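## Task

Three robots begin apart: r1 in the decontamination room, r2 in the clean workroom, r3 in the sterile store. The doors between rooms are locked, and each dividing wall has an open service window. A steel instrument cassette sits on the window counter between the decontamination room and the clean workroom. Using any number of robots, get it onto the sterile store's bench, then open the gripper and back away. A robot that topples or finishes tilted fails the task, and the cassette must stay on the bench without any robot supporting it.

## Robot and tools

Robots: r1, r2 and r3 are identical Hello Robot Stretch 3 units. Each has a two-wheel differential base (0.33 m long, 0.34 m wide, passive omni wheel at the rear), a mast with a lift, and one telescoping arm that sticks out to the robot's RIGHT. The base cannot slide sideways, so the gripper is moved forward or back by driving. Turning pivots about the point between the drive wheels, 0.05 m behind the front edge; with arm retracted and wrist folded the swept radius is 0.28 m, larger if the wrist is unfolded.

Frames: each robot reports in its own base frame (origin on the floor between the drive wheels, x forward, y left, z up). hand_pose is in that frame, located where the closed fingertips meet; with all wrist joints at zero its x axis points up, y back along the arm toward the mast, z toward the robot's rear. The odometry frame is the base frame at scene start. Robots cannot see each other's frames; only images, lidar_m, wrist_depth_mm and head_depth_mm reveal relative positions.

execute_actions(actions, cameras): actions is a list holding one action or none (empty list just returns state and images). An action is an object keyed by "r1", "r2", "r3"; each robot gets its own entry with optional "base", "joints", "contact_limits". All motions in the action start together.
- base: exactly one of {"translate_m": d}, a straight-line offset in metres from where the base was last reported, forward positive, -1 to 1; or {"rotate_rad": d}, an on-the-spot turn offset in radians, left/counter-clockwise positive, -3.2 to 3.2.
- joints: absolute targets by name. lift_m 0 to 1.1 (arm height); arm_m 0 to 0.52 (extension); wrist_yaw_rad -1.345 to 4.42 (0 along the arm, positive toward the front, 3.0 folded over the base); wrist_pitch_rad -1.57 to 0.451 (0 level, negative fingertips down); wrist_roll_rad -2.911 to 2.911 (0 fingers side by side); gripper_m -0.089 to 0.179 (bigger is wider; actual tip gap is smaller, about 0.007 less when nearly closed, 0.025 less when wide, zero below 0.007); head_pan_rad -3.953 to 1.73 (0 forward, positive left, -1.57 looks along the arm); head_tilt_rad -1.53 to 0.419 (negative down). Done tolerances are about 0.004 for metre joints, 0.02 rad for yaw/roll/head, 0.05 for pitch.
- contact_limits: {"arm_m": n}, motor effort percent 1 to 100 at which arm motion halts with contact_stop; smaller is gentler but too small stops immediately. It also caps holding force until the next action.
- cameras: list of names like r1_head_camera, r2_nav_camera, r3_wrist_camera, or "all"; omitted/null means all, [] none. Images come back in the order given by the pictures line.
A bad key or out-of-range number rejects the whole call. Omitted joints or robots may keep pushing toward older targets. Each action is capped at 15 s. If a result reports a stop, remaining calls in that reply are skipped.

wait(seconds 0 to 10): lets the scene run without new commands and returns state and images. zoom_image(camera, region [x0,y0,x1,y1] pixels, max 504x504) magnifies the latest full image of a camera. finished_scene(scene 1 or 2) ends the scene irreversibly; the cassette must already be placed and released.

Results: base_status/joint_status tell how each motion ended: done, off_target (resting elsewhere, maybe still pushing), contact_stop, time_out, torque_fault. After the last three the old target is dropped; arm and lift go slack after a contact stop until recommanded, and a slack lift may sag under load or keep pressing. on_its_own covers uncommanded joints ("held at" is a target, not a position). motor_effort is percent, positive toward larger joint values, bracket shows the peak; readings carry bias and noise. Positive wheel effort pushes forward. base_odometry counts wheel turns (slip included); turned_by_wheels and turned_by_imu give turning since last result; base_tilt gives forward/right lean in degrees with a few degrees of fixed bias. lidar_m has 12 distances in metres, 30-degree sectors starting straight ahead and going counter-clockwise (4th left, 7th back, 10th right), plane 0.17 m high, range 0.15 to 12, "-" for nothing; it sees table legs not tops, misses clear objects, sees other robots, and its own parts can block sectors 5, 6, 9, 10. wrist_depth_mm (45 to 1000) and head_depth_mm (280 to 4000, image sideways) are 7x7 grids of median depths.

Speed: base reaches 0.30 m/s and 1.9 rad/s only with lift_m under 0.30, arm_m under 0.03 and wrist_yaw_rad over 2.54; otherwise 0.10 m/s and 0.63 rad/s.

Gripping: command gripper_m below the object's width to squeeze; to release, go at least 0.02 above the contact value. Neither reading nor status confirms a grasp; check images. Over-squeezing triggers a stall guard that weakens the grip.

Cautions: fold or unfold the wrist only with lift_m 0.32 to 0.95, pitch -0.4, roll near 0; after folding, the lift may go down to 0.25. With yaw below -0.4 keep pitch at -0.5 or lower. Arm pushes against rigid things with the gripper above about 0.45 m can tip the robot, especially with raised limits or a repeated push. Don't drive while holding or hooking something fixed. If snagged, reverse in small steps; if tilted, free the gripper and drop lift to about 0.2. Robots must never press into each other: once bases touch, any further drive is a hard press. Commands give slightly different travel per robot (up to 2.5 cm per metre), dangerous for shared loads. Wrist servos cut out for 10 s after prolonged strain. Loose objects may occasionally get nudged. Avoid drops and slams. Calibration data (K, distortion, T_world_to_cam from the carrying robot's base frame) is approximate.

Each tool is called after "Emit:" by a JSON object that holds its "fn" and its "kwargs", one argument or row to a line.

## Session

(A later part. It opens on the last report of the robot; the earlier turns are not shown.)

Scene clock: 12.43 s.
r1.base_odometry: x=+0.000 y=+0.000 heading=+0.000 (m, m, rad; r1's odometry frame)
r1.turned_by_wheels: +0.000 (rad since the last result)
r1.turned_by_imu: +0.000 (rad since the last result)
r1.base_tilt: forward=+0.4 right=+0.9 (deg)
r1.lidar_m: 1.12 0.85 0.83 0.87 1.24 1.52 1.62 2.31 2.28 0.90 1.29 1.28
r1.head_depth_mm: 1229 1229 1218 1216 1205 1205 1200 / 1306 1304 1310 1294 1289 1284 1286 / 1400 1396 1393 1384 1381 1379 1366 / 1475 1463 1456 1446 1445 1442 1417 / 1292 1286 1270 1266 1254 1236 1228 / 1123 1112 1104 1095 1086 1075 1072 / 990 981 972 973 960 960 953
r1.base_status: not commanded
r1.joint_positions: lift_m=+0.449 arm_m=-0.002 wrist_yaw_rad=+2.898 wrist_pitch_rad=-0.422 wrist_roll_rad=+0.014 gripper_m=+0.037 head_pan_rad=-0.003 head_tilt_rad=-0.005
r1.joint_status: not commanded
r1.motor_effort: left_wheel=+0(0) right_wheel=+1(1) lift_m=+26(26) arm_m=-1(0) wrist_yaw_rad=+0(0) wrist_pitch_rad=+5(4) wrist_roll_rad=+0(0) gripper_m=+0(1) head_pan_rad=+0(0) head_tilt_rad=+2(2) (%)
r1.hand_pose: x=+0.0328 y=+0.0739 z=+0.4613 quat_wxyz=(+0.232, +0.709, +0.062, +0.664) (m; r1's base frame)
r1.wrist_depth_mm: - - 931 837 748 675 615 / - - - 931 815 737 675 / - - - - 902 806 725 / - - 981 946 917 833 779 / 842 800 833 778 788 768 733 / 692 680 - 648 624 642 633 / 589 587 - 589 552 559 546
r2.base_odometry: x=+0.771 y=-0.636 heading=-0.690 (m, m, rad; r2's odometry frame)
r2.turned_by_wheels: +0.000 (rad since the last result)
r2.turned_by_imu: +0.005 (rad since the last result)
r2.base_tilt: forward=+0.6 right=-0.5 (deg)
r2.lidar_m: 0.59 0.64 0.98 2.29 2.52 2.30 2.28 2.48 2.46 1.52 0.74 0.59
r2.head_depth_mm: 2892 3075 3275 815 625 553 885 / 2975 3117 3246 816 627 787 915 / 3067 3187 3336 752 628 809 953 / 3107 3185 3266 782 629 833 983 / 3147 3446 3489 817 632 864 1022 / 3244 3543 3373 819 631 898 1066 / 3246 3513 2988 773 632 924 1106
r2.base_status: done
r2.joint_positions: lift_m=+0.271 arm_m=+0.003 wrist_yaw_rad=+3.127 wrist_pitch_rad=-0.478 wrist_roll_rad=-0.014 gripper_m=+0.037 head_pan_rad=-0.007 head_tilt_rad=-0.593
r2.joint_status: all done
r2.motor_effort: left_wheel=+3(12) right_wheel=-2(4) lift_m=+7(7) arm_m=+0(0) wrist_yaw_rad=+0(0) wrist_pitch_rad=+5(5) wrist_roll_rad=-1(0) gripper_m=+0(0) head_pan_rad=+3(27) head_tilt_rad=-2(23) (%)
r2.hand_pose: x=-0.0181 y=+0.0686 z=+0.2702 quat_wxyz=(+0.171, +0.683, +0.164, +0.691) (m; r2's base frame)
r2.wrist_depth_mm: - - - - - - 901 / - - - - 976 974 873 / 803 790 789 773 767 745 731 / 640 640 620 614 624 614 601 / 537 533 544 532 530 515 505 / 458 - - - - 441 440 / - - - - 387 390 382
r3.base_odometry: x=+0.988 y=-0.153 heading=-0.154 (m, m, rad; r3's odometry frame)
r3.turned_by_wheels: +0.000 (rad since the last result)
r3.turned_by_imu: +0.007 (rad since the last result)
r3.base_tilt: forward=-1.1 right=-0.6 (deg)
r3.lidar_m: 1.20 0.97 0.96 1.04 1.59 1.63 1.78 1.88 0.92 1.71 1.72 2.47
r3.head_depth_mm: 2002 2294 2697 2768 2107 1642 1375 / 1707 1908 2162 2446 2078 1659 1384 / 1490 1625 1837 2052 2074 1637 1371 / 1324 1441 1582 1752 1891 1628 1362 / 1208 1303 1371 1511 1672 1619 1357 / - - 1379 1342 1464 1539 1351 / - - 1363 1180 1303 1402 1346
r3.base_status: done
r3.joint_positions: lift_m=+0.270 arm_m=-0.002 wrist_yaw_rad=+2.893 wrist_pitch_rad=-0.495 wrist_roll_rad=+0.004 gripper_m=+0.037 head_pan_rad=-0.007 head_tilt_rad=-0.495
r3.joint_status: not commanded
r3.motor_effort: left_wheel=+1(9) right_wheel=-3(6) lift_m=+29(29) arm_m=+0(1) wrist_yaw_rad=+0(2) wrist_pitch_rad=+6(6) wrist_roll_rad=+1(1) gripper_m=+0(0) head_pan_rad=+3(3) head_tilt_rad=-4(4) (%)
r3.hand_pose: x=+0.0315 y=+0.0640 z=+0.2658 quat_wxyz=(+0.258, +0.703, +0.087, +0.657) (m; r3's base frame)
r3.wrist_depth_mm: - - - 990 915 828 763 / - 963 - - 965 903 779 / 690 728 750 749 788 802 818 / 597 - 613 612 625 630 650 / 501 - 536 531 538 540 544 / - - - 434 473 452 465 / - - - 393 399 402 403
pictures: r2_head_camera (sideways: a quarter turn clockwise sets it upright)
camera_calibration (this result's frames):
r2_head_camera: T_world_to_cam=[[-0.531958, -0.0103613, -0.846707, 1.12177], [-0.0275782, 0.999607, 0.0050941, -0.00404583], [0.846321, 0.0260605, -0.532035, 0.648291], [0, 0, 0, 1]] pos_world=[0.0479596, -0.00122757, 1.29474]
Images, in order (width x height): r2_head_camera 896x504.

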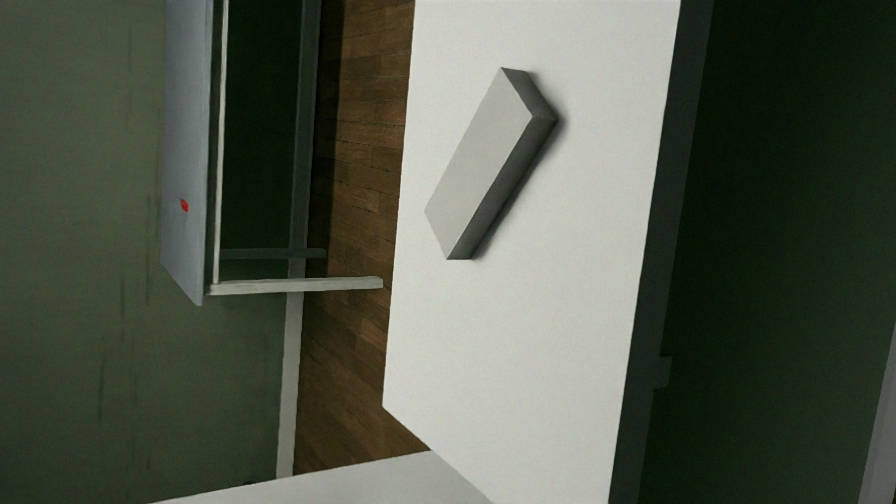

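Emit:
{"fn": "execute_actions", "kwargs": {
  "actions": [
    {"r2":{"base":{"translate_m":0.12},"joints":{"lift_m":0.45,"wrist_pitch_rad":-0.4}}}
  ],
  "cameras": []
}}

Emit:
{"fn": "execute_actions", "kwargs": {
  "actions": [
    {"r2":{"base":{"rotate_rad":1.483},"joints":{"lift_m":0.93,"head_pan_rad":-1.57,"head_tilt_rad":-0.75}},"r3":{"base":{"translate_m":0.87}}}
  ],
  "cameras": []
}}

Emit:
{"fn": "execute_actions", "kwargs": {
  "actions": [
    {"r2":{"joints":{"wrist_yaw_rad":0.84}},"r3":{"base":{"rotate_rad":2.5},"joints":{"head_pan_rad":-1.57,"head_tilt_rad":-0.75}}}
  ],
  "cameras": []
}}

Emit:
{"fn": "execute_actions", "kwargs": {
  "actions": [
    {"r2":{"joints":{"wrist_pitch_rad":-1.57,"wrist_roll_rad":0,"lift_m":1.1,"gripper_m":0.15}},"r3":{"joints":{"lift_m":0.45,"wrist_pitch_rad":-0.4}}}
  ],
  "cameras": ["r2_head_camera","r3_nav_camera"]
}}

Scene clock: 15.57 s.
r1.base_odometry: x=+0.000 y=+0.000 heading=+0.000 (m, m, rad; r1's odometry frame)
r1.turned_by_wheels: +0.000 (rad since the last result)
r1.turned_by_imu: +0.000 (rad since the last result)
r1.base_tilt: forward=+0.4 right=+0.9 (deg)
r1.lidar_m: 1.12 0.85 0.83 0.87 1.24 1.52 1.62 2.31 2.27 0.89 1.28 1.28
r1.head_depth_mm: 1225 1221 1222 1219 1213 1213 1207 / 1308 1301 1309 1292 1295 1288 1279 / 1412 1395 1388 1386 1380 1373 1372 / 1472 1465 1456 1460 1441 1443 1426 / 1299 1280 1271 1256 1246 1234 1227 / 1127 1114 1103 1097 1083 1087 1067 / 991 987 979 971 963 957 948
r1.base_status: not commanded
r1.joint_positions: lift_m=+0.449 arm_m=-0.002 wrist_yaw_rad=+2.898 wrist_pitch_rad=-0.422 wrist_roll_rad=+0.014 gripper_m=+0.037 head_pan_rad=-0.003 head_tilt_rad=-0.005
r1.joint_status: not commanded
r1.motor_effort: left_wheel=+1(1) right_wheel=+1(0) lift_m=+26(26) arm_m=+0(0) wrist_yaw_rad=+0(0) wrist_pitch_rad=+5(4) wrist_roll_rad=+0(0) gripper_m=+0(0) head_pan_rad=+0(0) head_tilt_rad=+1(1) (%)
r1.hand_pose: x=+0.0328 y=+0.0739 z=+0.4613 quat_wxyz=(+0.232, +0.709, +0.062, +0.664) (m; r1's base frame)
r1.wrist_depth_mm: - - 925 820 750 677 622 / - - - 881 804 731 667 / - - - - 908 796 738 / - - 969 955 907 851 782 / 812 808 813 777 783 746 728 / 687 703 - 660 617 648 628 / 597 601 - 585 567 552 556
r2.base_odometry: x=+0.864 y=-0.713 heading=-0.690 (m, m, rad; r2's odometry frame)
r2.turned_by_wheels: +0.000 (rad since the last result)
r2.turned_by_imu: +0.001 (rad since the last result)
r2.base_tilt: forward=+0.6 right=-0.5 (deg)
r2.lidar_m: 0.47 0.51 0.78 2.27 2.51 2.42 2.40 2.61 2.48 1.20 0.59 0.47
r2.head_depth_mm: 2849 2757 3222 2422 627 510 450 / 2863 2811 3311 2440 580 509 461 / 2921 2778 3272 812 601 509 740 / 2975 3137 3270 812 628 510 766 / 3014 3276 3510 819 626 511 796 / 3076 3418 3480 819 628 512 827 / 3151 3448 3546 2362 630 513 861
r2.base_status: done
r2.joint_positions: lift_m=+0.449 arm_m=+0.003 wrist_yaw_rad=+3.127 wrist_pitch_rad=-0.420 wrist_roll_rad=-0.014 gripper_m=+0.037 head_pan_rad=-0.007 head_tilt_rad=-0.594
r2.joint_status: all done
r2.motor_effort: left_wheel=+2(11) right_wheel=-1(4) lift_m=+28(29) arm_m=+0(0) wrist_yaw_rad=+0(0) wrist_pitch_rad=+6(8) wrist_roll_rad=-1(1) gripper_m=+0(0) head_pan_rad=+1(2) head_tilt_rad=-3(2) (%)
r2.hand_pose: x=-0.0180 y=+0.0763 z=+0.4616 quat_wxyz=(+0.152, +0.687, +0.144, +0.696) (m; r2's base frame)
r2.wrist_depth_mm: - - - - - - 727 / - - - - - - 708 / - - - - - - 705 / - - 985 978 970 938 691 / 838 831 811 802 833 788 667 / 714 690 708 683 - 665 633 / 608 609 588 596 596 583 573
r3.base_odometry: x=+0.988 y=-0.153 heading=-0.154 (m, m, rad; r3's odometry frame)
r3.turned_by_wheels: +0.000 (rad since the last result)
r3.turned_by_imu: +0.001 (rad since the last result)
r3.base_tilt: forward=-0.9 right=-0.6 (deg)
r3.lidar_m: 1.21 0.97 0.96 1.04 1.59 1.63 1.78 1.88 0.92 1.71 1.71 2.47
r3.head_depth_mm: 2013 2298 2659 2759 2107 1654 1380 / 1716 1915 2180 2472 2095 1654 1377 / 1486 1633 1837 2069 2071 1630 1370 / 1315 1431 1574 1741 1897 1633 1352 / 1208 1297 1362 1519 1671 1625 1364 / - - 1383 1342 1458 1541 1355 / - - 1362 1177 1304 1400 1344
r3.base_status: not commanded
r3.joint_positions: lift_m=+0.270 arm_m=-0.002 wrist_yaw_rad=+2.893 wrist_pitch_rad=-0.495 wrist_roll_rad=+0.004 gripper_m=+0.037 head_pan_rad=-0.007 head_tilt_rad=-0.495
r3.joint_status: not commanded
r3.motor_effort: left_wheel=+1(1) right_wheel=-3(3) lift_m=+30(30) arm_m=-1(1) wrist_yaw_rad=+0(0) wrist_pitch_rad=+6(6) wrist_roll_rad=+1(1) gripper_m=+0(0) head_pan_rad=+2(3) head_tilt_rad=-4(4) (%)
r3.hand_pose: x=+0.0315 y=+0.0640 z=+0.2658 quat_wxyz=(+0.258, +0.703, +0.087, +0.657) (m; r3's base frame)
r3.wrist_depth_mm: - - - 965 918 823 758 / - 954 974 - 928 864 812 / 701 756 745 770 782 787 798 / 584 - 625 616 626 631 655 / 496 - 535 519 538 533 532 / - - - 442 458 453 463 / - - - 394 391 400 403
pictures: none
No camera images: the call's "cameras" was empty. Leave "cameras" out to get every camera's image.

Scene clock: 20.77 s.
r1.base_odometry: x=+0.000 y=+0.000 heading=+0.000 (m, m, rad; r1's odometry frame)
r1.turned_by_wheels: +0.000 (rad since the last result)
r1.turned_by_imu: +0.000 (rad since the last result)
r1.base_tilt: forward=+0.4 right=+0.9 (deg)
r1.lidar_m: 1.12 0.85 0.83 0.87 1.24 1.52 1.62 2.31 2.28 0.89 1.28 1.28
r1.head_depth_mm: 1231 1221 1219 1218 1213 1211 1203 / 1311 1311 1294 1306 1294 1283 1277 / 1403 1399 1388 1384 1368 1372 1371 / 1481 1464 1452 1444 1445 1435 1429 / 1289 1274 1271 1261 1243 1233 1230 / 1122 1110 1109 1092 1084 1078 1071 / 991 981 974 969 962 959 952
r1.base_status: not commanded
r1.joint_positions: lift_m=+0.449 arm_m=-0.002 wrist_yaw_rad=+2.898 wrist_pitch_rad=-0.422 wrist_roll_rad=+0.014 gripper_m=+0.037 head_pan_rad=-0.003 head_tilt_rad=-0.005
r1.joint_status: not commanded
r1.motor_effort: left_wheel=+1(0) right_wheel=+1(0) lift_m=+26(26) arm_m=-1(0) wrist_yaw_rad=+0(0) wrist_pitch_rad=+5(5) wrist_roll_rad=+0(0) gripper_m=+0(0) head_pan_rad=+0(0) head_tilt_rad=+1(2) (%)
r1.hand_pose: x=+0.0328 y=+0.0739 z=+0.4613 quat_wxyz=(+0.232, +0.709, +0.062, +0.664) (m; r1's base frame)
r1.wrist_depth_mm: - - 932 838 735 675 633 / - - - 899 814 742 669 / - - - - 890 815 724 / - - 968 938 912 847 780 / 819 797 830 785 780 758 741 / 683 683 - 658 631 643 627 / 594 587 - 587 557 557 551
r2.base_odometry: x=+0.864 y=-0.713 heading=+0.793 (m, m, rad; r2's odometry frame)
r2.turned_by_wheels: +1.483 (rad since the last result)
r2.turned_by_imu: +1.486 (rad since the last result)
r2.base_tilt: forward=+0.7 right=-0.5 (deg)
r2.lidar_m: 2.27 2.43 2.45 2.40 2.53 2.51 1.53 0.63 0.48 0.47 0.49 0.71
r2.head_depth_mm: 2494 3076 2499 650 564 - 1040 / 2538 3123 2516 621 549 - - / 2580 3207 2570 605 549 - - / 2581 3241 2523 633 552 - 1117 / 2597 3176 2519 657 553 - 1140 / 3064 3292 2537 657 540 851 1130 / 3137 3393 2555 661 542 887 1139
r2.base_status: done
r2.joint_positions: lift_m=+0.929 arm_m=+0.003 wrist_yaw_rad=+3.127 wrist_pitch_rad=-0.419 wrist_roll_rad=-0.014 gripper_m=+0.037 head_pan_rad=-1.563 head_tilt_rad=-0.741
r2.joint_status: all done
r2.motor_effort: left_wheel=-2(7) right_wheel=+2(4) lift_m=+29(31) arm_m=-1(0) wrist_yaw_rad=+0(0) wrist_pitch_rad=+6(6) wrist_roll_rad=+0(1) gripper_m=+0(1) head_pan_rad=-2(28) head_tilt_rad=-3(14) (%)
r2.hand_pose: x=-0.0180 y=+0.0764 z=+0.9416 quat_wxyz=(+0.151, +0.687, +0.144, +0.696) (m; r2's base frame)
r2.wrist_depth_mm: - - - - - - - / - - - - - - - / - - - - - - - / - - - - - - - / - - - - - - - / - - - - - - - / - - - - - - -
r3.base_odometry: x=+1.848 y=-0.286 heading=-0.154 (m, m, rad; r3's odometry frame)
r3.turned_by_wheels: +0.000 (rad since the last result)
r3.turned_by_imu: +0.006 (rad since the last result)
r3.base_tilt: forward=-1.2 right=-0.5 (deg)
r3.lidar_m: 0.52 0.42 0.42 0.46 0.71 2.32 2.54 1.59 2.11 1.65 2.48 1.05
r3.head_depth_mm: 830 943 1104 1328 1646 1657 1376 / 711 791 896 1042 1232 1508 1366 / 619 679 757 857 981 1150 1302 / 548 596 651 725 816 930 1072 / 492 530 576 630 695 547 878 / 441 472 507 554 611 544 474 / 431 474 525 590 642 538 451
r3.base_status: done
r3.joint_positions: lift_m=+0.270 arm_m=-0.002 wrist_yaw_rad=+2.893 wrist_pitch_rad=-0.495 wrist_roll_rad=+0.004 gripper_m=+0.037 head_pan_rad=-0.007 head_tilt_rad=-0.495
r3.joint_status: not commanded
r3.motor_effort: left_wheel=+1(8) right_wheel=-2(6) lift_m=+29(29) arm_m=+0(1) wrist_yaw_rad=+1(0) wrist_pitch_rad=+6(6) wrist_roll_rad=+0(1) gripper_m=+0(0) head_pan_rad=+3(3) head_tilt_rad=-3(4) (%)
r3.hand_pose: x=+0.0315 y=+0.0640 z=+0.2658 quat_wxyz=(+0.258, +0.703, +0.087, +0.657) (m; r3's base frame)
r3.wrist_depth_mm: - 577 513 451 413 372 344 / - 639 574 498 455 406 373 / 693 678 624 552 491 439 401 / 588 - 606 598 529 476 428 / 497 - 534 530 537 503 449 / - - - 442 463 462 467 / - - - 398 393 397 402
pictures: none
No camera images: the call's "cameras" was empty. Leave "cameras" out to get every camera's image.

Scene clock: 23.47 s.
r1.base_odometry: x=+0.000 y=+0.000 heading=+0.000 (m, m, rad; r1's odometry frame)
r1.turned_by_wheels: +0.000 (rad since the last result)
r1.turned_by_imu: +0.000 (rad since the last result)
r1.base_tilt: forward=+0.4 right=+1.0 (deg)
r1.lidar_m: 1.11 0.85 0.83 0.87 1.24 1.52 1.62 2.31 2.28 0.89 1.29 1.28
r1.head_depth_mm: 1234 1226 1224 1217 1212 1210 1200 / 1318 1302 1305 1299 1289 1287 1281 / 1401 1397 1398 1381 1387 1375 1368 / 1484 1463 1450 1449 1437 1441 1427 / 1299 1285 1263 1258 1249 1238 1229 / 1119 1114 1104 1098 1087 1081 1075 / 987 986 974 967 967 954 947
r1.base_status: not commanded
r1.joint_positions: lift_m=+0.449 arm_m=-0.002 wrist_yaw_rad=+2.898 wrist_pitch_rad=-0.422 wrist_roll_rad=+0.014 gripper_m=+0.037 head_pan_rad=-0.003 head_tilt_rad=-0.005
r1.joint_status: not commanded
r1.motor_effort: left_wheel=+0(0) right_wheel=+1(1) lift_m=+26(26) arm_m=-1(0) wrist_yaw_rad=+0(0) wrist_pitch_rad=+5(4) wrist_roll_rad=+0(0) gripper_m=+0(0) head_pan_rad=+0(0) head_tilt_rad=+0(1) (%)
r1.hand_pose: x=+0.0328 y=+0.0739 z=+0.4613 quat_wxyz=(+0.232, +0.709, +0.062, +0.664) (m; r1's base frame)
r1.wrist_depth_mm: - - 928 816 754 694 627 / - - - 896 807 740 687 / - - - - 885 817 725 / - - 960 946 924 839 778 / 821 811 829 783 784 737 720 / 696 686 - 650 634 625 630 / 596 586 - 575 563 556 548
r2.base_odometry: x=+0.864 y=-0.713 heading=+0.793 (m, m, rad; r2's odometry frame)
r2.turned_by_wheels: +0.000 (rad since the last result)
r2.turned_by_imu: +0.001 (rad since the last result)
r2.base_tilt: forward=+0.7 right=-0.4 (deg)
r2.lidar_m: 2.27 2.43 2.46 2.40 2.53 2.52 1.53 0.63 0.48 0.47 0.49 0.70
r2.head_depth_mm: 2486 3098 2530 651 564 - - / 2540 3197 2531 623 549 - - / 2589 3137 2555 604 552 - - / 2551 3156 2549 633 552 - 1135 / 2626 3150 2545 658 - - 1101 / 3079 3331 2550 659 569 884 1123 / 3152 3308 2596 659 549 920 1144
r2.base_status: not commanded
r2.joint_positions: lift_m=+0.929 arm_m=+0.003 wrist_yaw_rad=+0.843 wrist_pitch_rad=-0.419 wrist_roll_rad=-0.014 gripper_m=+0.037 head_pan_rad=-1.563 head_tilt_rad=-0.741
r2.joint_status: all done
r2.motor_effort: left_wheel=-2(2) right_wheel=+2(3) lift_m=+29(29) arm_m=+0(0) wrist_yaw_rad=-5(3) wrist_pitch_rad=+6(6) wrist_roll_rad=-1(0) gripper_m=+0(1) head_pan_rad=-2(2) head_tilt_rad=-4(4) (%)
r2.hand_pose: x=+0.1459 y=-0.2971 z=+0.9416 quat_wxyz=(+0.696, +0.416, -0.565, +0.151) (m; r2's base frame)
r2.wrist_depth_mm: - - 589 390 435 - - / - - 679 434 503 - - / - - 807 429 417 419 411 / - - - 333 328 328 297 / - - - 274 281 271 269 / - - - 266 - 231 229 / - - - 823 207 200 199
r3.base_odometry: x=+1.848 y=-0.286 heading=+2.346 (m, m, rad; r3's odometry frame)
r3.turned_by_wheels: +2.500 (rad since the last result)
r3.turned_by_imu: +2.521 (rad since the last result)
r3.base_tilt: forward=-1.1 right=-0.6 (deg)
r3.lidar_m: 1.87 2.44 1.59 2.11 2.22 2.53 1.42 0.57 0.43 0.42 0.44 0.62
r3.head_depth_mm: 2944 3174 2438 642 533 465 943 / 2994 3198 2433 638 530 469 961 / 2956 2842 2443 634 526 469 977 / 3014 3176 2399 634 525 468 992 / 3106 3155 2360 628 523 474 1008 / 3022 3116 2359 623 520 474 1031 / 3039 3085 2358 620 517 474 1050
r3.base_status: done
r3.joint_positions: lift_m=+0.270 arm_m=-0.002 wrist_yaw_rad=+2.893 wrist_pitch_rad=-0.495 wrist_roll_rad=+0.004 gripper_m=+0.037 head_pan_rad=-1.563 head_tilt_rad=-0.741
r3.joint_status: all done
r3.motor_effort: left_wheel=-2(8) right_wheel=+2(11) lift_m=+29(29) arm_m=-1(1) wrist_yaw_rad=+0(0) wrist_pitch_rad=+6(6) wrist_roll_rad=+0(1) gripper_m=+0(1) head_pan_rad=-2(34) head_tilt_rad=-7(33) (%)
r3.hand_pose: x=+0.0315 y=+0.0640 z=+0.2658 quat_wxyz=(+0.258, +0.703, +0.087, +0.657) (m; r3's base frame)
r3.wrist_depth_mm: - - - - - - - / - 961 - - - - - / 704 727 756 762 762 797 815 / 588 - 610 615 623 640 661 / 500 - 524 526 543 537 547 / - - - 437 462 456 454 / - - - 392 397 412 412
pictures: none
No camera images: the call's "cameras" was empty. Leave "cameras" out to get every camera's image.

Scene clock: 25.93 s.
r1.base_odometry: x=+0.000 y=+0.000 heading=+0.000 (m, m, rad; r1's odometry frame)
r1.turned_by_wheels: +0.000 (rad since the last result)
r1.turned_by_imu: +0.000 (rad since the last result)
r1.base_tilt: forward=+0.4 right=+1.0 (deg)
r1.lidar_m: 1.12 0.85 0.83 0.87 1.24 1.52 1.62 2.31 2.28 0.89 1.28 1.28
r1.head_depth_mm: 1230 1222 1212 1217 1215 1212 1211 / 1302 1302 1302 1302 1290 1287 1286 / 1403 1397 1393 1387 1384 1380 1373 / 1479 1460 1452 1442 1440 1432 1428 / 1292 1276 1275 1254 1246 1237 1225 / 1122 1114 1107 1094 1082 1078 1069 / 989 985 975 964 958 954 949
r1.base_status: not commanded
r1.joint_positions: lift_m=+0.449 arm_m=-0.002 wrist_yaw_rad=+2.898 wrist_pitch_rad=-0.422 wrist_roll_rad=+0.014 gripper_m=+0.037 head_pan_rad=-0.003 head_tilt_rad=-0.005
r1.joint_status: not commanded
r1.motor_effort: left_wheel=+0(0) right_wheel=+0(0) lift_m=+26(26) arm_m=-1(0) wrist_yaw_rad=+0(0) wrist_pitch_rad=+5(4) wrist_roll_rad=+0(0) gripper_m=+0(0) head_pan_rad=+0(0) head_tilt_rad=+0(1) (%)
r1.hand_pose: x=+0.0328 y=+0.0739 z=+0.4613 quat_wxyz=(+0.232, +0.709, +0.062, +0.664) (m; r1's base frame)
r1.wrist_depth_mm: - - 911 830 735 678 622 / - - - 901 820 741 669 / - - - - 894 815 716 / - - 971 923 949 843 807 / 815 819 860 779 795 755 740 / 694 691 - 658 621 649 641 / 593 583 - 591 565 554 560
r2.base_odometry: x=+0.864 y=-0.713 heading=+0.793 (m, m, rad; r2's odometry frame)
r2.turned_by_wheels: +0.000 (rad since the last result)
r2.turned_by_imu: +0.001 (rad since the last result)
r2.base_tilt: forward=+0.7 right=-0.6 (deg)
r2.lidar_m: 2.27 2.43 2.45 2.40 2.52 2.52 1.53 0.63 0.48 0.47 0.49 0.71
r2.head_depth_mm: - - - - - - 1053 / - - - - - - - / 2555 3232 - 645 - 797 957 / 2573 3158 2559 650 - 824 1066 / 2589 3172 2559 679 512 846 1099 / 3070 3347 2529 660 540 860 1122 / 3147 3376 2559 662 542 886 1142
r2.base_status: not commanded
r2.joint_positions: lift_m=+1.099 arm_m=+0.003 wrist_yaw_rad=+0.843 wrist_pitch_rad=-1.548 wrist_roll_rad=-0.004 gripper_m=+0.150 head_pan_rad=-1.563 head_tilt_rad=-0.741
r2.joint_status: all done
joint sent to its limit — the command would take r2.wrist_pitch_rad past its lower limit, so that joint was sent only as far as its limit.
r2.motor_effort: left_wheel=-3(3) right_wheel=+3(2) lift_m=+28(29) arm_m=+0(0) wrist_yaw_rad=-3(4) wrist_pitch_rad=-2(3) wrist_roll_rad=+1(1) gripper_m=+1(86) head_pan_rad=-2(2) head_tilt_rad=-4(4) (%)
r2.hand_pose: x=-0.0352 y=-0.1358 z=+0.9813 quat_wxyz=(+0.664, +0.658, -0.257, -0.243) (m; r2's base frame)
r2.wrist_depth_mm: - - - - 842 253 247 / - - - - - 634 252 / - - - - - 775 261 / - - - - - - 298 / - - - - - - 766 / - - - - - - 943 / - - - - - - -
r3.base_odometry: x=+1.848 y=-0.286 heading=+2.346 (m, m, rad; r3's odometry frame)
r3.turned_by_wheels: +0.000 (rad since the last result)
r3.turned_by_imu: +0.001 (rad since the last result)
r3.base_tilt: forward=-1.1 right=-0.5 (deg)
r3.lidar_m: 1.86 2.43 1.59 2.11 2.22 2.53 1.41 0.57 0.43 0.42 0.44 0.62
r3.head_depth_mm: 2985 3132 2437 640 533 465 945 / 2970 3143 2396 636 529 470 957 / 2996 2853 2412 633 526 471 986 / 2969 3214 2424 633 524 468 1001 / 3032 3186 2391 629 522 473 1019 / 3065 3185 2372 621 520 474 1029 / 3082 3095 2345 622 518 474 1051
r3.base_status: not commanded
r3.joint_positions: lift_m=+0.450 arm_m=-0.002 wrist_yaw_rad=+2.893 wrist_pitch_rad=-0.419 wrist_roll_rad=+0.004 gripper_m=+0.037 head_pan_rad=-1.563 head_tilt_rad=-0.741
r3.joint_status: all done
r3.motor_effort: left_wheel=-2(2) right_wheel=+3(3) lift_m=+36(34) arm_m=+0(1) wrist_yaw_rad=-1(0) wrist_pitch_rad=+8(10) wrist_roll_rad=+1(1) gripper_m=+0(0) head_pan_rad=-2(2) head_tilt_rad=-6(7) (%)
r3.hand_pose: x=+0.0340 y=+0.0739 z=+0.4623 quat_wxyz=(+0.232, +0.706, +0.060, +0.667) (m; r3's base frame)
r3.wrist_depth_mm: - - - - - - - / - - - - - - - / - - - - - - - / 936 981 - - - - - / 778 - 824 833 887 849 882 / 665 - - 691 696 724 727 / 593 581 603 606 603 634 625
pictures: r2_head_camera (sideways: a quarter turn clockwise sets it upright), r3_nav_camera (sideways: a quarter turn counterclockwise sets it upright)
camera_calibration (this result's frames):
r2_head_camera: T_world_to_cam=[[-0.019253, 0.650635, -0.759147, 1.00449], [0.999091, 0.0414007, 0.0101447, -0.0168824], [0.0380297, -0.758262, -0.65084, 0.807779], [0, 0, 0, 1]] pos_world=[0.00548682, -0.0403502, 1.28846]
r3_nav_camera: T_world_to_cam=[[-0.0431126, -0.691178, 0.721397, -0.891492], [-0.99907, 0.0304754, -0.0305082, 0.0945914], [-0.00089825, -0.722041, -0.691849, 0.861437], [0, 0, 0, 1]] pos_world=[0.0568427, 0.00293061, 1.24199]
Images, in order (width x height): r2_head_camera 896x504, r3_nav_camera 672x504.

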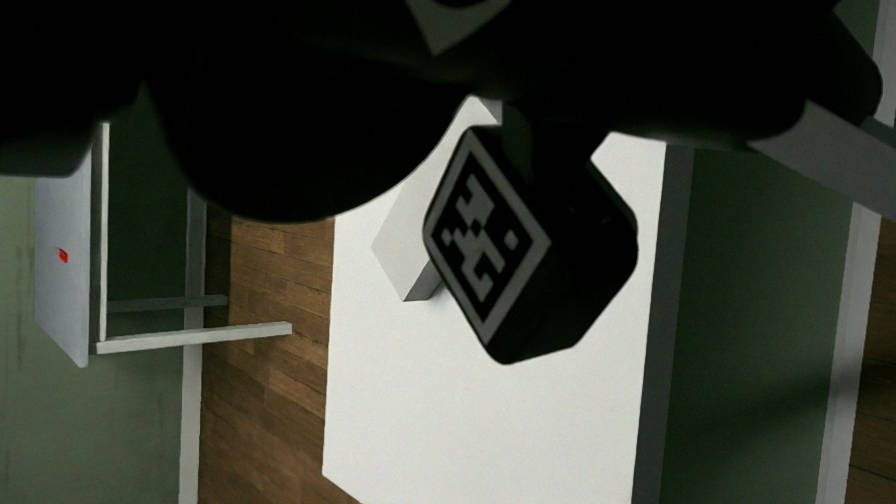

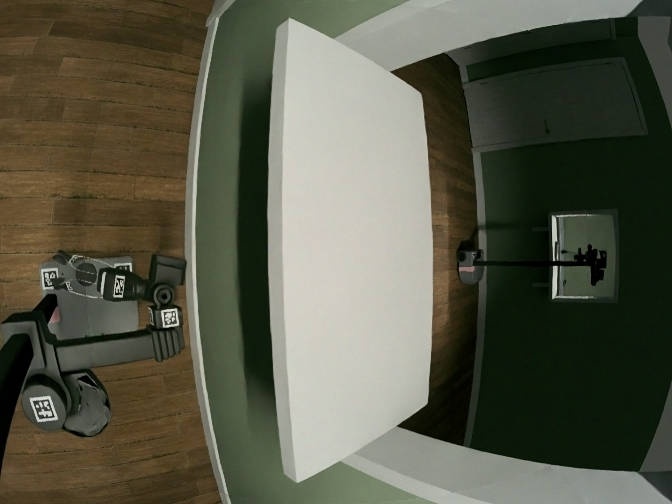

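Emit:
{"fn": "execute_actions", "kwargs": {
  "actions": [
    {"r2":{"joints":{"arm_m":0.378}},"r3":{"joints":{"lift_m":0.6,"head_tilt_rad":-1.2}}}
  ],
  "cameras": ["r2_wrist_camera","r3_head_camera"]
}}

Scene clock: 30.27 s.
r1.base_odometry: x=+0.000 y=+0.000 heading=+0.000 (m, m, rad; r1's odometry frame)
r1.turned_by_wheels: +0.000 (rad since the last result)
r1.turned_by_imu: +0.000 (rad since the last result)
r1.base_tilt: forward=+0.4 right=+0.9 (deg)
r1.lidar_m: 1.12 0.85 0.83 0.87 1.24 1.52 1.62 2.30 2.28 0.89 1.28 1.28
r1.head_depth_mm: 1232 1231 1217 1217 1214 1213 1203 / 1311 1295 1307 1297 1290 1286 1284 / 1399 1399 1395 1388 1381 1376 1371 / 1490 1474 1449 1455 1438 1432 1427 / 1296 1285 1271 1256 1252 1236 1227 / 1118 1113 1098 1089 1085 1077 1067 / 990 983 973 966 960 954 947
r1.base_status: not commanded
r1.joint_positions: lift_m=+0.449 arm_m=-0.002 wrist_yaw_rad=+2.898 wrist_pitch_rad=-0.422 wrist_roll_rad=+0.014 gripper_m=+0.037 head_pan_rad=-0.003 head_tilt_rad=-0.005
r1.joint_status: not commanded
r1.motor_effort: left_wheel=+0(1) right_wheel=+0(1) lift_m=+26(26) arm_m=-1(0) wrist_yaw_rad=+0(0) wrist_pitch_rad=+5(5) wrist_roll_rad=+0(0) gripper_m=+0(0) head_pan_rad=+0(1) head_tilt_rad=+1(1) (%)
r1.hand_pose: x=+0.0328 y=+0.0739 z=+0.4613 quat_wxyz=(+0.232, +0.709, +0.062, +0.664) (m; r1's base frame)
r1.wrist_depth_mm: - - 928 819 751 685 622 / - - - 904 809 737 677 / - - - - 898 817 729 / - - 986 947 928 830 777 / 835 817 826 788 775 747 744 / 692 669 - 656 631 640 642 / 599 590 - 582 559 568 550
r2.base_odometry: x=+0.864 y=-0.713 heading=+0.793 (m, m, rad; r2's odometry frame)
r2.turned_by_wheels: +0.000 (rad since the last result)
r2.turned_by_imu: +0.001 (rad since the last result)
r2.base_tilt: forward=+0.6 right=-0.6 (deg)
r2.lidar_m: 2.26 2.43 2.45 2.39 2.53 2.51 1.52 0.63 0.48 0.47 0.49 0.71
r2.head_depth_mm: 2514 3112 2501 648 534 489 968 / - - 2432 624 534 781 993 / 2475 3168 2557 604 535 799 1034 / 2566 3179 2573 628 537 823 1064 / 2579 3198 2552 656 539 844 1099 / 3065 3377 2551 658 537 865 1121 / 3108 3401 2558 661 540 888 1134
r2.base_status: not commanded
r2.joint_positions: lift_m=+1.099 arm_m=+0.378 wrist_yaw_rad=+0.841 wrist_pitch_rad=-1.549 wrist_roll_rad=-0.002 gripper_m=+0.150 head_pan_rad=-1.563 head_tilt_rad=-0.741
r2.joint_status: all done
r2.motor_effort: left_wheel=-2(3) right_wheel=+2(3) lift_m=+29(29) arm_m=+3(3) wrist_yaw_rad=-1(4) wrist_pitch_rad=-2(2) wrist_roll_rad=+0(1) gripper_m=+1(0) head_pan_rad=-3(2) head_tilt_rad=-3(4) (%)
r2.hand_pose: x=-0.0353 y=-0.5105 z=+0.9813 quat_wxyz=(+0.664, +0.658, -0.259, -0.245) (m; r2's base frame)
r2.wrist_depth_mm: 265 261 256 224 249 248 246 / 272 270 265 231 258 256 251 / 280 276 271 237 263 261 257 / 291 281 283 246 271 270 269 / - 293 291 253 281 275 277 / - - 299 294 291 288 284 / - - 313 304 299 298 292
r3.base_odometry: x=+1.848 y=-0.286 heading=+2.346 (m, m, rad; r3's odometry frame)
r3.turned_by_wheels: +0.000 (rad since the last result)
r3.turned_by_imu: +0.001 (rad since the last result)
r3.base_tilt: forward=-1.1 right=-0.4 (deg)
r3.lidar_m: 1.86 2.44 1.59 2.11 2.22 2.53 1.41 0.57 0.43 0.42 0.44 0.62
r3.head_depth_mm: 572 524 480 942 1275 1195 1142 / 571 519 477 967 - - - / 570 521 480 986 1244 - - / 567 518 480 1006 - - - / 566 516 480 1028 1252 1175 1123 / 562 513 481 1055 1267 1186 1109 / 561 512 482 1070 1267 1186 1113
r3.base_status: not commanded
r3.joint_positions: lift_m=+0.600 arm_m=-0.002 wrist_yaw_rad=+2.893 wrist_pitch_rad=-0.419 wrist_roll_rad=+0.004 gripper_m=+0.037 head_pan_rad=-1.563 head_tilt_rad=-1.185
r3.joint_status: all done
r3.motor_effort: left_wheel=-2(3) right_wheel=+3(3) lift_m=+36(39) arm_m=-1(1) wrist_yaw_rad=+0(0) wrist_pitch_rad=+8(8) wrist_roll_rad=+1(1) gripper_m=+0(0) head_pan_rad=-3(2) head_tilt_rad=-10(47) (%)
r3.hand_pose: x=+0.0340 y=+0.0740 z=+0.6123 quat_wxyz=(+0.232, +0.706, +0.060, +0.667) (m; r3's base frame)
r3.wrist_depth_mm: - - - - - - - / - - - - - - - / - - - - - - - / - - - - - - - / - - - - - - - / 840 - - 890 917 916 922 / 739 733 765 760 762 775 785
pictures: r2_wrist_camera, r3_head_camera (sideways: a quarter turn clockwise sets it upright)
camera_calibration (this result's frames):
r2_wrist_camera: T_world_to_cam=[[-0.654222, -0.75456, -0.0513114, -0.350529], [-0.749838, 0.638283, 0.17418, 0.156351], [-0.0986783, 0.152428, -0.983376, 1.20891], [0, 0, 0, 1]] pos_world=[0.00720731, -0.548563, 1.1436]
r3_head_camera: T_world_to_cam=[[-0.0449276, 0.920187, -0.388891, 0.52407], [0.998763, 0.0330731, -0.0371275, 0.0474475], [-0.0213024, -0.390078, -0.920535, 1.15605], [0, 0, 0, 1]] pos_world=[0.000783116, -0.0328607, 1.26975]
Images, in order (width x height): r2_wrist_camera 644x364, r3_head_camera 896x504.

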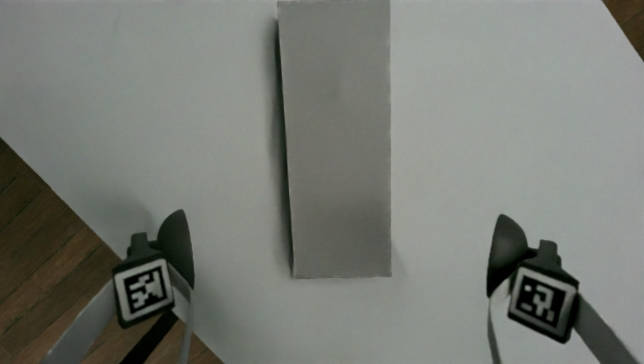

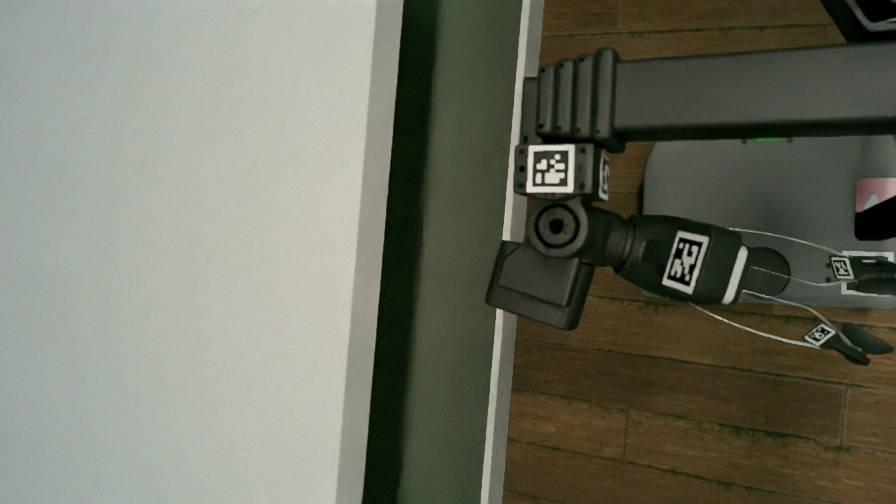

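Emit:
{"fn": "execute_actions", "kwargs": {
  "actions": [
    {"r2":{"base":{"translate_m":0.028},"joints":{"arm_m":0.403,"lift_m":1.01}},"r3":{"joints":{"lift_m":0.72}}}
  ],
  "cameras": ["r2_wrist_camera","r2_head_camera"]
}}

Scene clock: 32.97 s.
r1.base_odometry: x=+0.000 y=+0.000 heading=+0.000 (m, m, rad; r1's odometry frame)
r1.turned_by_wheels: +0.000 (rad since the last result)
r1.turned_by_imu: +0.000 (rad since the last result)
r1.base_tilt: forward=+0.4 right=+0.9 (deg)
r1.lidar_m: 1.12 0.85 0.83 0.87 1.24 1.52 1.62 2.31 2.28 0.89 1.29 1.28
r1.head_depth_mm: 1229 1222 1227 1221 1217 1209 1206 / 1321 1305 1292 1295 1291 1287 1287 / 1403 1385 1398 1393 1374 1376 1372 / 1477 1466 1457 1449 1435 1436 1423 / 1290 1278 1274 1258 1253 1244 1233 / 1124 1116 1101 1099 1086 1082 1074 / 990 979 979 971 965 953 947
r1.base_status: not commanded
r1.joint_positions: lift_m=+0.449 arm_m=-0.002 wrist_yaw_rad=+2.898 wrist_pitch_rad=-0.422 wrist_roll_rad=+0.014 gripper_m=+0.037 head_pan_rad=-0.003 head_tilt_rad=-0.005
r1.joint_status: not commanded
r1.motor_effort: left_wheel=+1(0) right_wheel=+0(1) lift_m=+26(26) arm_m=+0(0) wrist_yaw_rad=+0(0) wrist_pitch_rad=+4(4) wrist_roll_rad=+0(0) gripper_m=+0(0) head_pan_rad=+0(0) head_tilt_rad=+1(1) (%)
r1.hand_pose: x=+0.0328 y=+0.0739 z=+0.4613 quat_wxyz=(+0.232, +0.709, +0.062, +0.664) (m; r1's base frame)
r1.wrist_depth_mm: - - 931 829 746 681 628 / - - - 921 818 734 670 / - - - - 896 791 713 / - - 945 965 936 850 775 / 839 821 831 763 782 760 738 / 692 669 - 658 630 649 629 / 588 580 - 573 562 552 545
r2.base_odometry: x=+0.884 y=-0.693 heading=+0.793 (m, m, rad; r2's odometry frame)
r2.turned_by_wheels: +0.000 (rad since the last result)
r2.turned_by_imu: +0.000 (rad since the last result)
r2.base_tilt: forward=+0.7 right=-0.5 (deg)
r2.lidar_m: 2.24 2.40 2.45 2.40 2.52 2.55 1.53 0.63 0.48 0.47 0.49 0.71
r2.head_depth_mm: - 3136 2495 651 535 492 970 / - - 2432 602 535 784 1002 / 2715 - 776 612 536 804 1032 / 2577 3205 2544 645 538 823 1064 / 2867 3151 2537 657 538 846 1103 / 3080 3288 2558 659 538 868 1124 / 3138 3316 2517 659 541 890 1140
r2.base_status: done
r2.joint_positions: lift_m=+1.011 arm_m=+0.403 wrist_yaw_rad=+0.841 wrist_pitch_rad=-1.549 wrist_roll_rad=-0.002 gripper_m=+0.150 head_pan_rad=-1.563 head_tilt_rad=-0.741
r2.joint_status: all done
r2.motor_effort: left_wheel=-2(4) right_wheel=+2(5) lift_m=+7(24) arm_m=+3(3) wrist_yaw_rad=-1(1) wrist_pitch_rad=-1(2) wrist_roll_rad=+0(0) gripper_m=+1(1) head_pan_rad=-2(2) head_tilt_rad=-4(3) (%)
r2.hand_pose: x=-0.0354 y=-0.5355 z=+0.8927 quat_wxyz=(+0.664, +0.658, -0.258, -0.245) (m; r2's base frame)
r2.wrist_depth_mm: 178 175 173 143 166 168 165 / 182 181 179 146 145 172 170 / 189 186 182 150 150 177 174 / 195 192 189 154 155 182 181 / 200 197 196 159 159 187 186 / 207 - 201 165 165 195 190 / 216 212 209 170 171 200 198
r3.base_odometry: x=+1.848 y=-0.286 heading=+2.346 (m, m, rad; r3's odometry frame)
r3.turned_by_wheels: +0.000 (rad since the last result)
r3.turned_by_imu: +0.001 (rad since the last result)
r3.base_tilt: forward=-1.1 right=-0.4 (deg)
r3.lidar_m: 1.86 2.43 1.59 2.11 2.23 2.52 1.41 0.57 0.43 0.42 0.44 0.62
r3.head_depth_mm: 574 523 479 888 - - - / 572 520 478 868 1260 - - / 569 520 480 905 1264 - - / 568 518 481 896 - - - / 566 516 478 967 1266 1187 1131 / 563 513 481 1062 1265 1180 1107 / 563 512 481 1077 1264 1181 1110
r3.base_status: not commanded
r3.joint_positions: lift_m=+0.720 arm_m=-0.002 wrist_yaw_rad=+2.893 wrist_pitch_rad=-0.419 wrist_roll_rad=+0.004 gripper_m=+0.037 head_pan_rad=-1.563 head_tilt_rad=-1.185
r3.joint_status: all done
r3.motor_effort: left_wheel=-2(3) right_wheel=+3(3) lift_m=+36(43) arm_m=-1(1) wrist_yaw_rad=+0(1) wrist_pitch_rad=+8(8) wrist_roll_rad=+1(1) gripper_m=+0(0) head_pan_rad=-2(2) head_tilt_rad=-10(10) (%)
r3.hand_pose: x=+0.0340 y=+0.0740 z=+0.7324 quat_wxyz=(+0.232, +0.706, +0.060, +0.667) (m; r3's base frame)
r3.wrist_depth_mm: - - - - - - - / - - - - - - - / - - - - - - - / - - - - - - - / - - - - - - - / 970 - - - - - - / 879 873 859 903 886 932 919
pictures: r2_head_camera (sideways: a quarter turn clockwise sets it upright), r2_wrist_camera
camera_calibration (this result's frames):
r2_head_camera: T_world_to_cam=[[-0.0190712, 0.65077, -0.759035, 1.00435], [0.999103, 0.0411184, 0.0101504, -0.0168899], [0.0378159, -0.758161, -0.65097, 0.80795], [0, 0, 0, 1]] pos_world=[0.00547547, -0.0403477, 1.28846]
r2_wrist_camera: T_world_to_cam=[[-0.654242, -0.754542, -0.0513197, -0.373924], [-0.749769, 0.638222, 0.174699, 0.187113], [-0.099064, 0.152773, -0.983284, 1.12569], [0, 0, 0, 1]] pos_world=[0.00717024, -0.573536, 1.055]
Images, in order (width x height): r2_head_camera 896x504, r2_wrist_camera 644x364.

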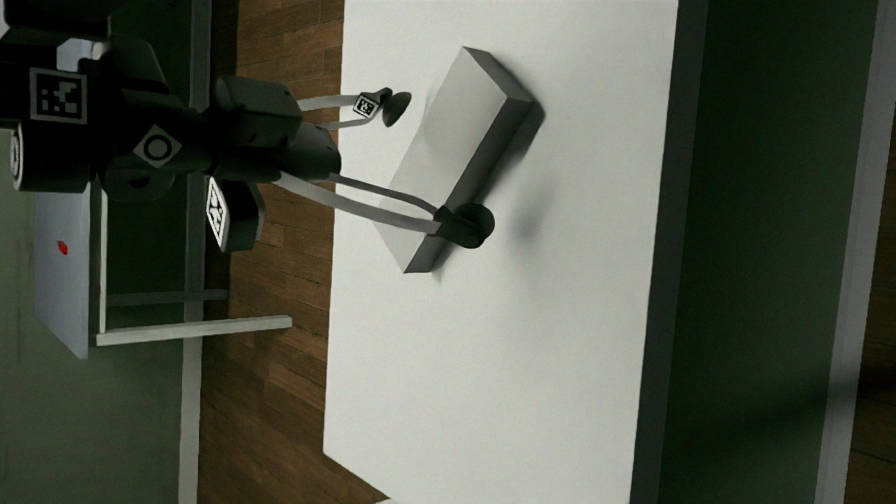

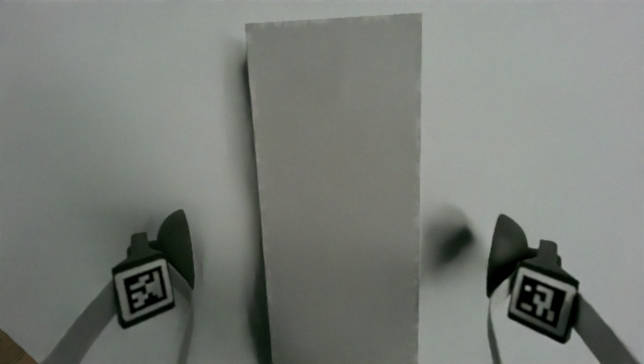

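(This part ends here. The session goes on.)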